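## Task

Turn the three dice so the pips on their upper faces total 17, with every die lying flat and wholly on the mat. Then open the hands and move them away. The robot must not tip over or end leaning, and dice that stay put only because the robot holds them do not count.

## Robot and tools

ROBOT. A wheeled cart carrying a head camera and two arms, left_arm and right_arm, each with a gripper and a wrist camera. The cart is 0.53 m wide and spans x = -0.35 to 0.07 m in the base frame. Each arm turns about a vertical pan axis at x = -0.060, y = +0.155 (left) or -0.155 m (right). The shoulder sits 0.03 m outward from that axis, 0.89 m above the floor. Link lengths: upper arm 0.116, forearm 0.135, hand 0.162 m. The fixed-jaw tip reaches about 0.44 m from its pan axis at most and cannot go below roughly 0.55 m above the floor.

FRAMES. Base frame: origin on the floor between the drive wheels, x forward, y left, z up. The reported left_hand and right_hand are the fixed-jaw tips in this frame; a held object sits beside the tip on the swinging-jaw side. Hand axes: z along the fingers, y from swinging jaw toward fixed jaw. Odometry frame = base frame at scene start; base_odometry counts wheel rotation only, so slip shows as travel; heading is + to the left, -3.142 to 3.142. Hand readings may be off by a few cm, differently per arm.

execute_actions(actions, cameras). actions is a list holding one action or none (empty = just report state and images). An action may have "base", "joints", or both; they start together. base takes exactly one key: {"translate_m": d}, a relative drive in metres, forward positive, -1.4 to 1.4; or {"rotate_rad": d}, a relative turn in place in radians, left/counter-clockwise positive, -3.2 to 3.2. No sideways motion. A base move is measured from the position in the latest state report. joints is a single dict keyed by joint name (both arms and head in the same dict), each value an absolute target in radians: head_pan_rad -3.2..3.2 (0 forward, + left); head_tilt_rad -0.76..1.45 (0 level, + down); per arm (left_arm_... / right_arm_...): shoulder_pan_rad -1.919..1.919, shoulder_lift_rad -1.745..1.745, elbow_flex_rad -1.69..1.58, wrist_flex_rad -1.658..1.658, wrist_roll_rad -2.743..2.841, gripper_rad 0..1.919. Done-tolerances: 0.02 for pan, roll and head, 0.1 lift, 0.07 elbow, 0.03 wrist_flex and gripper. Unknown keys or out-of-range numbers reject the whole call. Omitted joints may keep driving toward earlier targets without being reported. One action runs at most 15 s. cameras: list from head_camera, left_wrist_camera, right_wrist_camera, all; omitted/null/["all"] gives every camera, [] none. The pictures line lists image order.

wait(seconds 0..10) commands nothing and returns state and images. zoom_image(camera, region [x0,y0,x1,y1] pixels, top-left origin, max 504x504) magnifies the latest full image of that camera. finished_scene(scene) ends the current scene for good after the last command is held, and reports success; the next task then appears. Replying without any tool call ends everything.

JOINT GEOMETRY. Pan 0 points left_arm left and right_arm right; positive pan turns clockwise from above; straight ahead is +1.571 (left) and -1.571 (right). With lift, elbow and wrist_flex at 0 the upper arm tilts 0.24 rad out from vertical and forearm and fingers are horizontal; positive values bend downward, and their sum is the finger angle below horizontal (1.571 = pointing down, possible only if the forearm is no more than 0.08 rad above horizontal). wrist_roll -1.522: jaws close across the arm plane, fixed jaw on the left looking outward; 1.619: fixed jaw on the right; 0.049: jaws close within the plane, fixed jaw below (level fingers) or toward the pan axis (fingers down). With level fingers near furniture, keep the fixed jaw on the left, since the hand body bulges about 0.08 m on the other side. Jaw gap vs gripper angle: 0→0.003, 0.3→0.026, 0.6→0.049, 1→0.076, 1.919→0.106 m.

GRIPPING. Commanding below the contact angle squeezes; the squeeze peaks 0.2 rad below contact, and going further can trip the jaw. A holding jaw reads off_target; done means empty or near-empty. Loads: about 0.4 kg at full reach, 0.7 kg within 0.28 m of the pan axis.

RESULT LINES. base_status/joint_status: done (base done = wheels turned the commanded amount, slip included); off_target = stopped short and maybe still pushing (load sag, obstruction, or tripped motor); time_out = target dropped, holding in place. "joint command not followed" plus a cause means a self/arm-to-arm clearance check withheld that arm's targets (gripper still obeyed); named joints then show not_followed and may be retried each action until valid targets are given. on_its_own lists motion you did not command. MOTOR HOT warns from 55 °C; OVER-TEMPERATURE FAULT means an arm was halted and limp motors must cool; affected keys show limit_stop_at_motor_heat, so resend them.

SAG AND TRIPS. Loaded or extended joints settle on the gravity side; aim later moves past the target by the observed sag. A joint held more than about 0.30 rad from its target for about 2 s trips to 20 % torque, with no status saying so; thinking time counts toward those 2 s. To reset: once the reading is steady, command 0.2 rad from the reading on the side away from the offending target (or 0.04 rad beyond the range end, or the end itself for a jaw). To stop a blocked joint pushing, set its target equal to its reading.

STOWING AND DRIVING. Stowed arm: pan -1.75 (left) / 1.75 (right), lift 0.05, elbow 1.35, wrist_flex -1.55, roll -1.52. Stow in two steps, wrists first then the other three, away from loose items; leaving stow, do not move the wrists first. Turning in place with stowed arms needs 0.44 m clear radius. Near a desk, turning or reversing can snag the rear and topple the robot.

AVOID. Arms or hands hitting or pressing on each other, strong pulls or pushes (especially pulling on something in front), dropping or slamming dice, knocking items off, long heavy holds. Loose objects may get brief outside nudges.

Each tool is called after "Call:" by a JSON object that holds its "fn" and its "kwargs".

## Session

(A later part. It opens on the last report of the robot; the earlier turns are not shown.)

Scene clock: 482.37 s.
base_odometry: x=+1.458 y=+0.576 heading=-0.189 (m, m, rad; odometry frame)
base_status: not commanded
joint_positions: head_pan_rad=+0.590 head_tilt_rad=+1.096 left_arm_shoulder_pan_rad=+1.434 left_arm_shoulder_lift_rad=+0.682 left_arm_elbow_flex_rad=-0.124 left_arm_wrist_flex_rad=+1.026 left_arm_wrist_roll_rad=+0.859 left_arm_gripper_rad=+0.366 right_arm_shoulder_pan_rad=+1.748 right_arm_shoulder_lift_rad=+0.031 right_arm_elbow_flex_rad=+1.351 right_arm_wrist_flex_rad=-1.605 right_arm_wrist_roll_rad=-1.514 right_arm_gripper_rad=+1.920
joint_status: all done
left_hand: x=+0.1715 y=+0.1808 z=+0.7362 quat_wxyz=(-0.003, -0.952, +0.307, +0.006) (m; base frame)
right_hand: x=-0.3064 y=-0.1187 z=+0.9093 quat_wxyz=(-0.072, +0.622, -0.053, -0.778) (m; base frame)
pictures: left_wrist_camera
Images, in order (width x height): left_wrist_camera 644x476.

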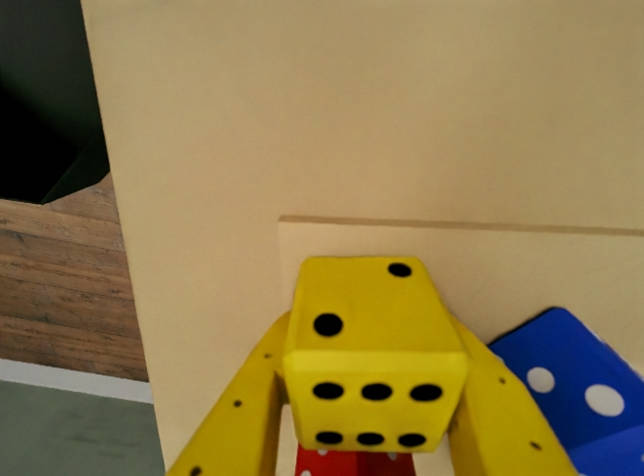

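Call:
{"fn": "execute_actions", "kwargs": {"actions": [{"joints": {"left_arm_gripper_rad": 0.55}}], "cameras": []}}

Call:
{"fn": "execute_actions", "kwargs": {"actions": [{"joints": {"left_arm_shoulder_lift_rad": 0.3, "left_arm_elbow_flex_rad": -0.1, "left_arm_wrist_flex_rad": 1.35}}], "cameras": []}}

Call:
{"fn": "execute_actions", "kwargs": {"actions": [{"joints": {"left_arm_shoulder_pan_rad": 0.3}}], "cameras": ["head_camera"]}}

Scene clock: 486.20 s.
base_odometry: x=+1.458 y=+0.576 heading=-0.189 (m, m, rad; odometry frame)
base_status: not commanded
joint_positions: head_pan_rad=+0.590 head_tilt_rad=+1.096 left_arm_shoulder_pan_rad=+1.432 left_arm_shoulder_lift_rad=+0.690 left_arm_elbow_flex_rad=-0.124 left_arm_wrist_flex_rad=+1.026 left_arm_wrist_roll_rad=+0.859 left_arm_gripper_rad=+0.541 right_arm_shoulder_pan_rad=+1.748 right_arm_shoulder_lift_rad=+0.031 right_arm_elbow_flex_rad=+1.351 right_arm_wrist_flex_rad=-1.607 right_arm_wrist_roll_rad=-1.514 right_arm_gripper_rad=+1.920
joint_status: all done
left_hand: x=+0.1702 y=+0.1810 z=+0.7347 quat_wxyz=(-0.005, -0.952, +0.306, +0.010) (m; base frame)
right_hand: x=-0.3064 y=-0.1187 z=+0.9096 quat_wxyz=(-0.072, +0.621, -0.053, -0.779) (m; base frame)
pictures: none
No camera images: the call's "cameras" was empty. Leave "cameras" out to get every camera's image.

Scene clock: 487.23 s.
base_odometry: x=+1.458 y=+0.576 heading=-0.189 (m, m, rad; odometry frame)
base_status: not commanded
joint_positions: head_pan_rad=+0.590 head_tilt_rad=+1.096 left_arm_shoulder_pan_rad=+1.431 left_arm_shoulder_lift_rad=+0.342 left_arm_elbow_flex_rad=-0.099 left_arm_wrist_flex_rad=+1.342 left_arm_wrist_roll_rad=+0.859 left_arm_gripper_rad=+0.542 right_arm_shoulder_pan_rad=+1.748 right_arm_shoulder_lift_rad=+0.031 right_arm_elbow_flex_rad=+1.351 right_arm_wrist_flex_rad=-1.607 right_arm_wrist_roll_rad=-1.514 right_arm_gripper_rad=+1.920
joint_status: all done
left_hand: x=+0.1580 y=+0.1796 z=+0.8029 quat_wxyz=(-0.003, -0.952, +0.305, +0.006) (m; base frame)
right_hand: x=-0.3064 y=-0.1187 z=+0.9096 quat_wxyz=(-0.072, +0.621, -0.053, -0.779) (m; base frame)
pictures: none
No camera images: the call's "cameras" was empty. Leave "cameras" out to get every camera's image.

Scene clock: 488.80 s.
base_odometry: x=+1.458 y=+0.576 heading=-0.189 (m, m, rad; odometry frame)
base_status: not commanded
joint_positions: head_pan_rad=+0.590 head_tilt_rad=+1.096 left_arm_shoulder_pan_rad=+0.309 left_arm_shoulder_lift_rad=+0.342 left_arm_elbow_flex_rad=-0.099 left_arm_wrist_flex_rad=+1.342 left_arm_wrist_roll_rad=+0.859 left_arm_gripper_rad=+0.542 right_arm_shoulder_pan_rad=+1.748 right_arm_shoulder_lift_rad=+0.031 right_arm_elbow_flex_rad=+1.351 right_arm_wrist_flex_rad=-1.605 right_arm_wrist_roll_rad=-1.514 right_arm_gripper_rad=+1.920
joint_status: all done
left_hand: x=+0.0125 y=+0.3620 z=+0.8029 quat_wxyz=(-0.006, -0.969, -0.248, +0.004) (m; base frame)
right_hand: x=-0.3064 y=-0.1187 z=+0.9093 quat_wxyz=(-0.072, +0.622, -0.053, -0.778) (m; base frame)
pictures: head_camera
Images, in order (width x height): head_camera 644x476.

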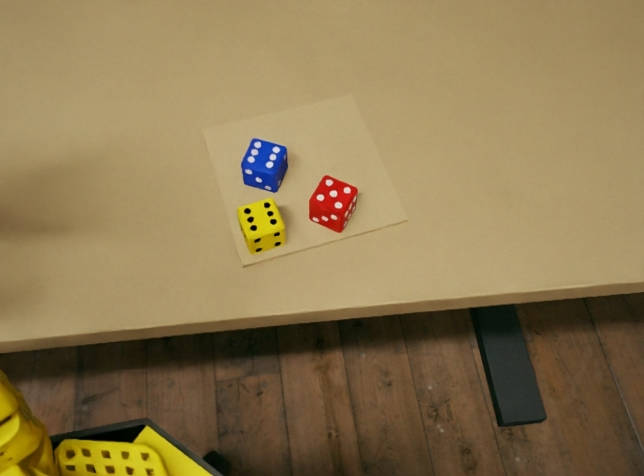

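Call:
{"fn": "finished_scene", "kwargs": {"scene": 2}}

The scene is finished: the task was done.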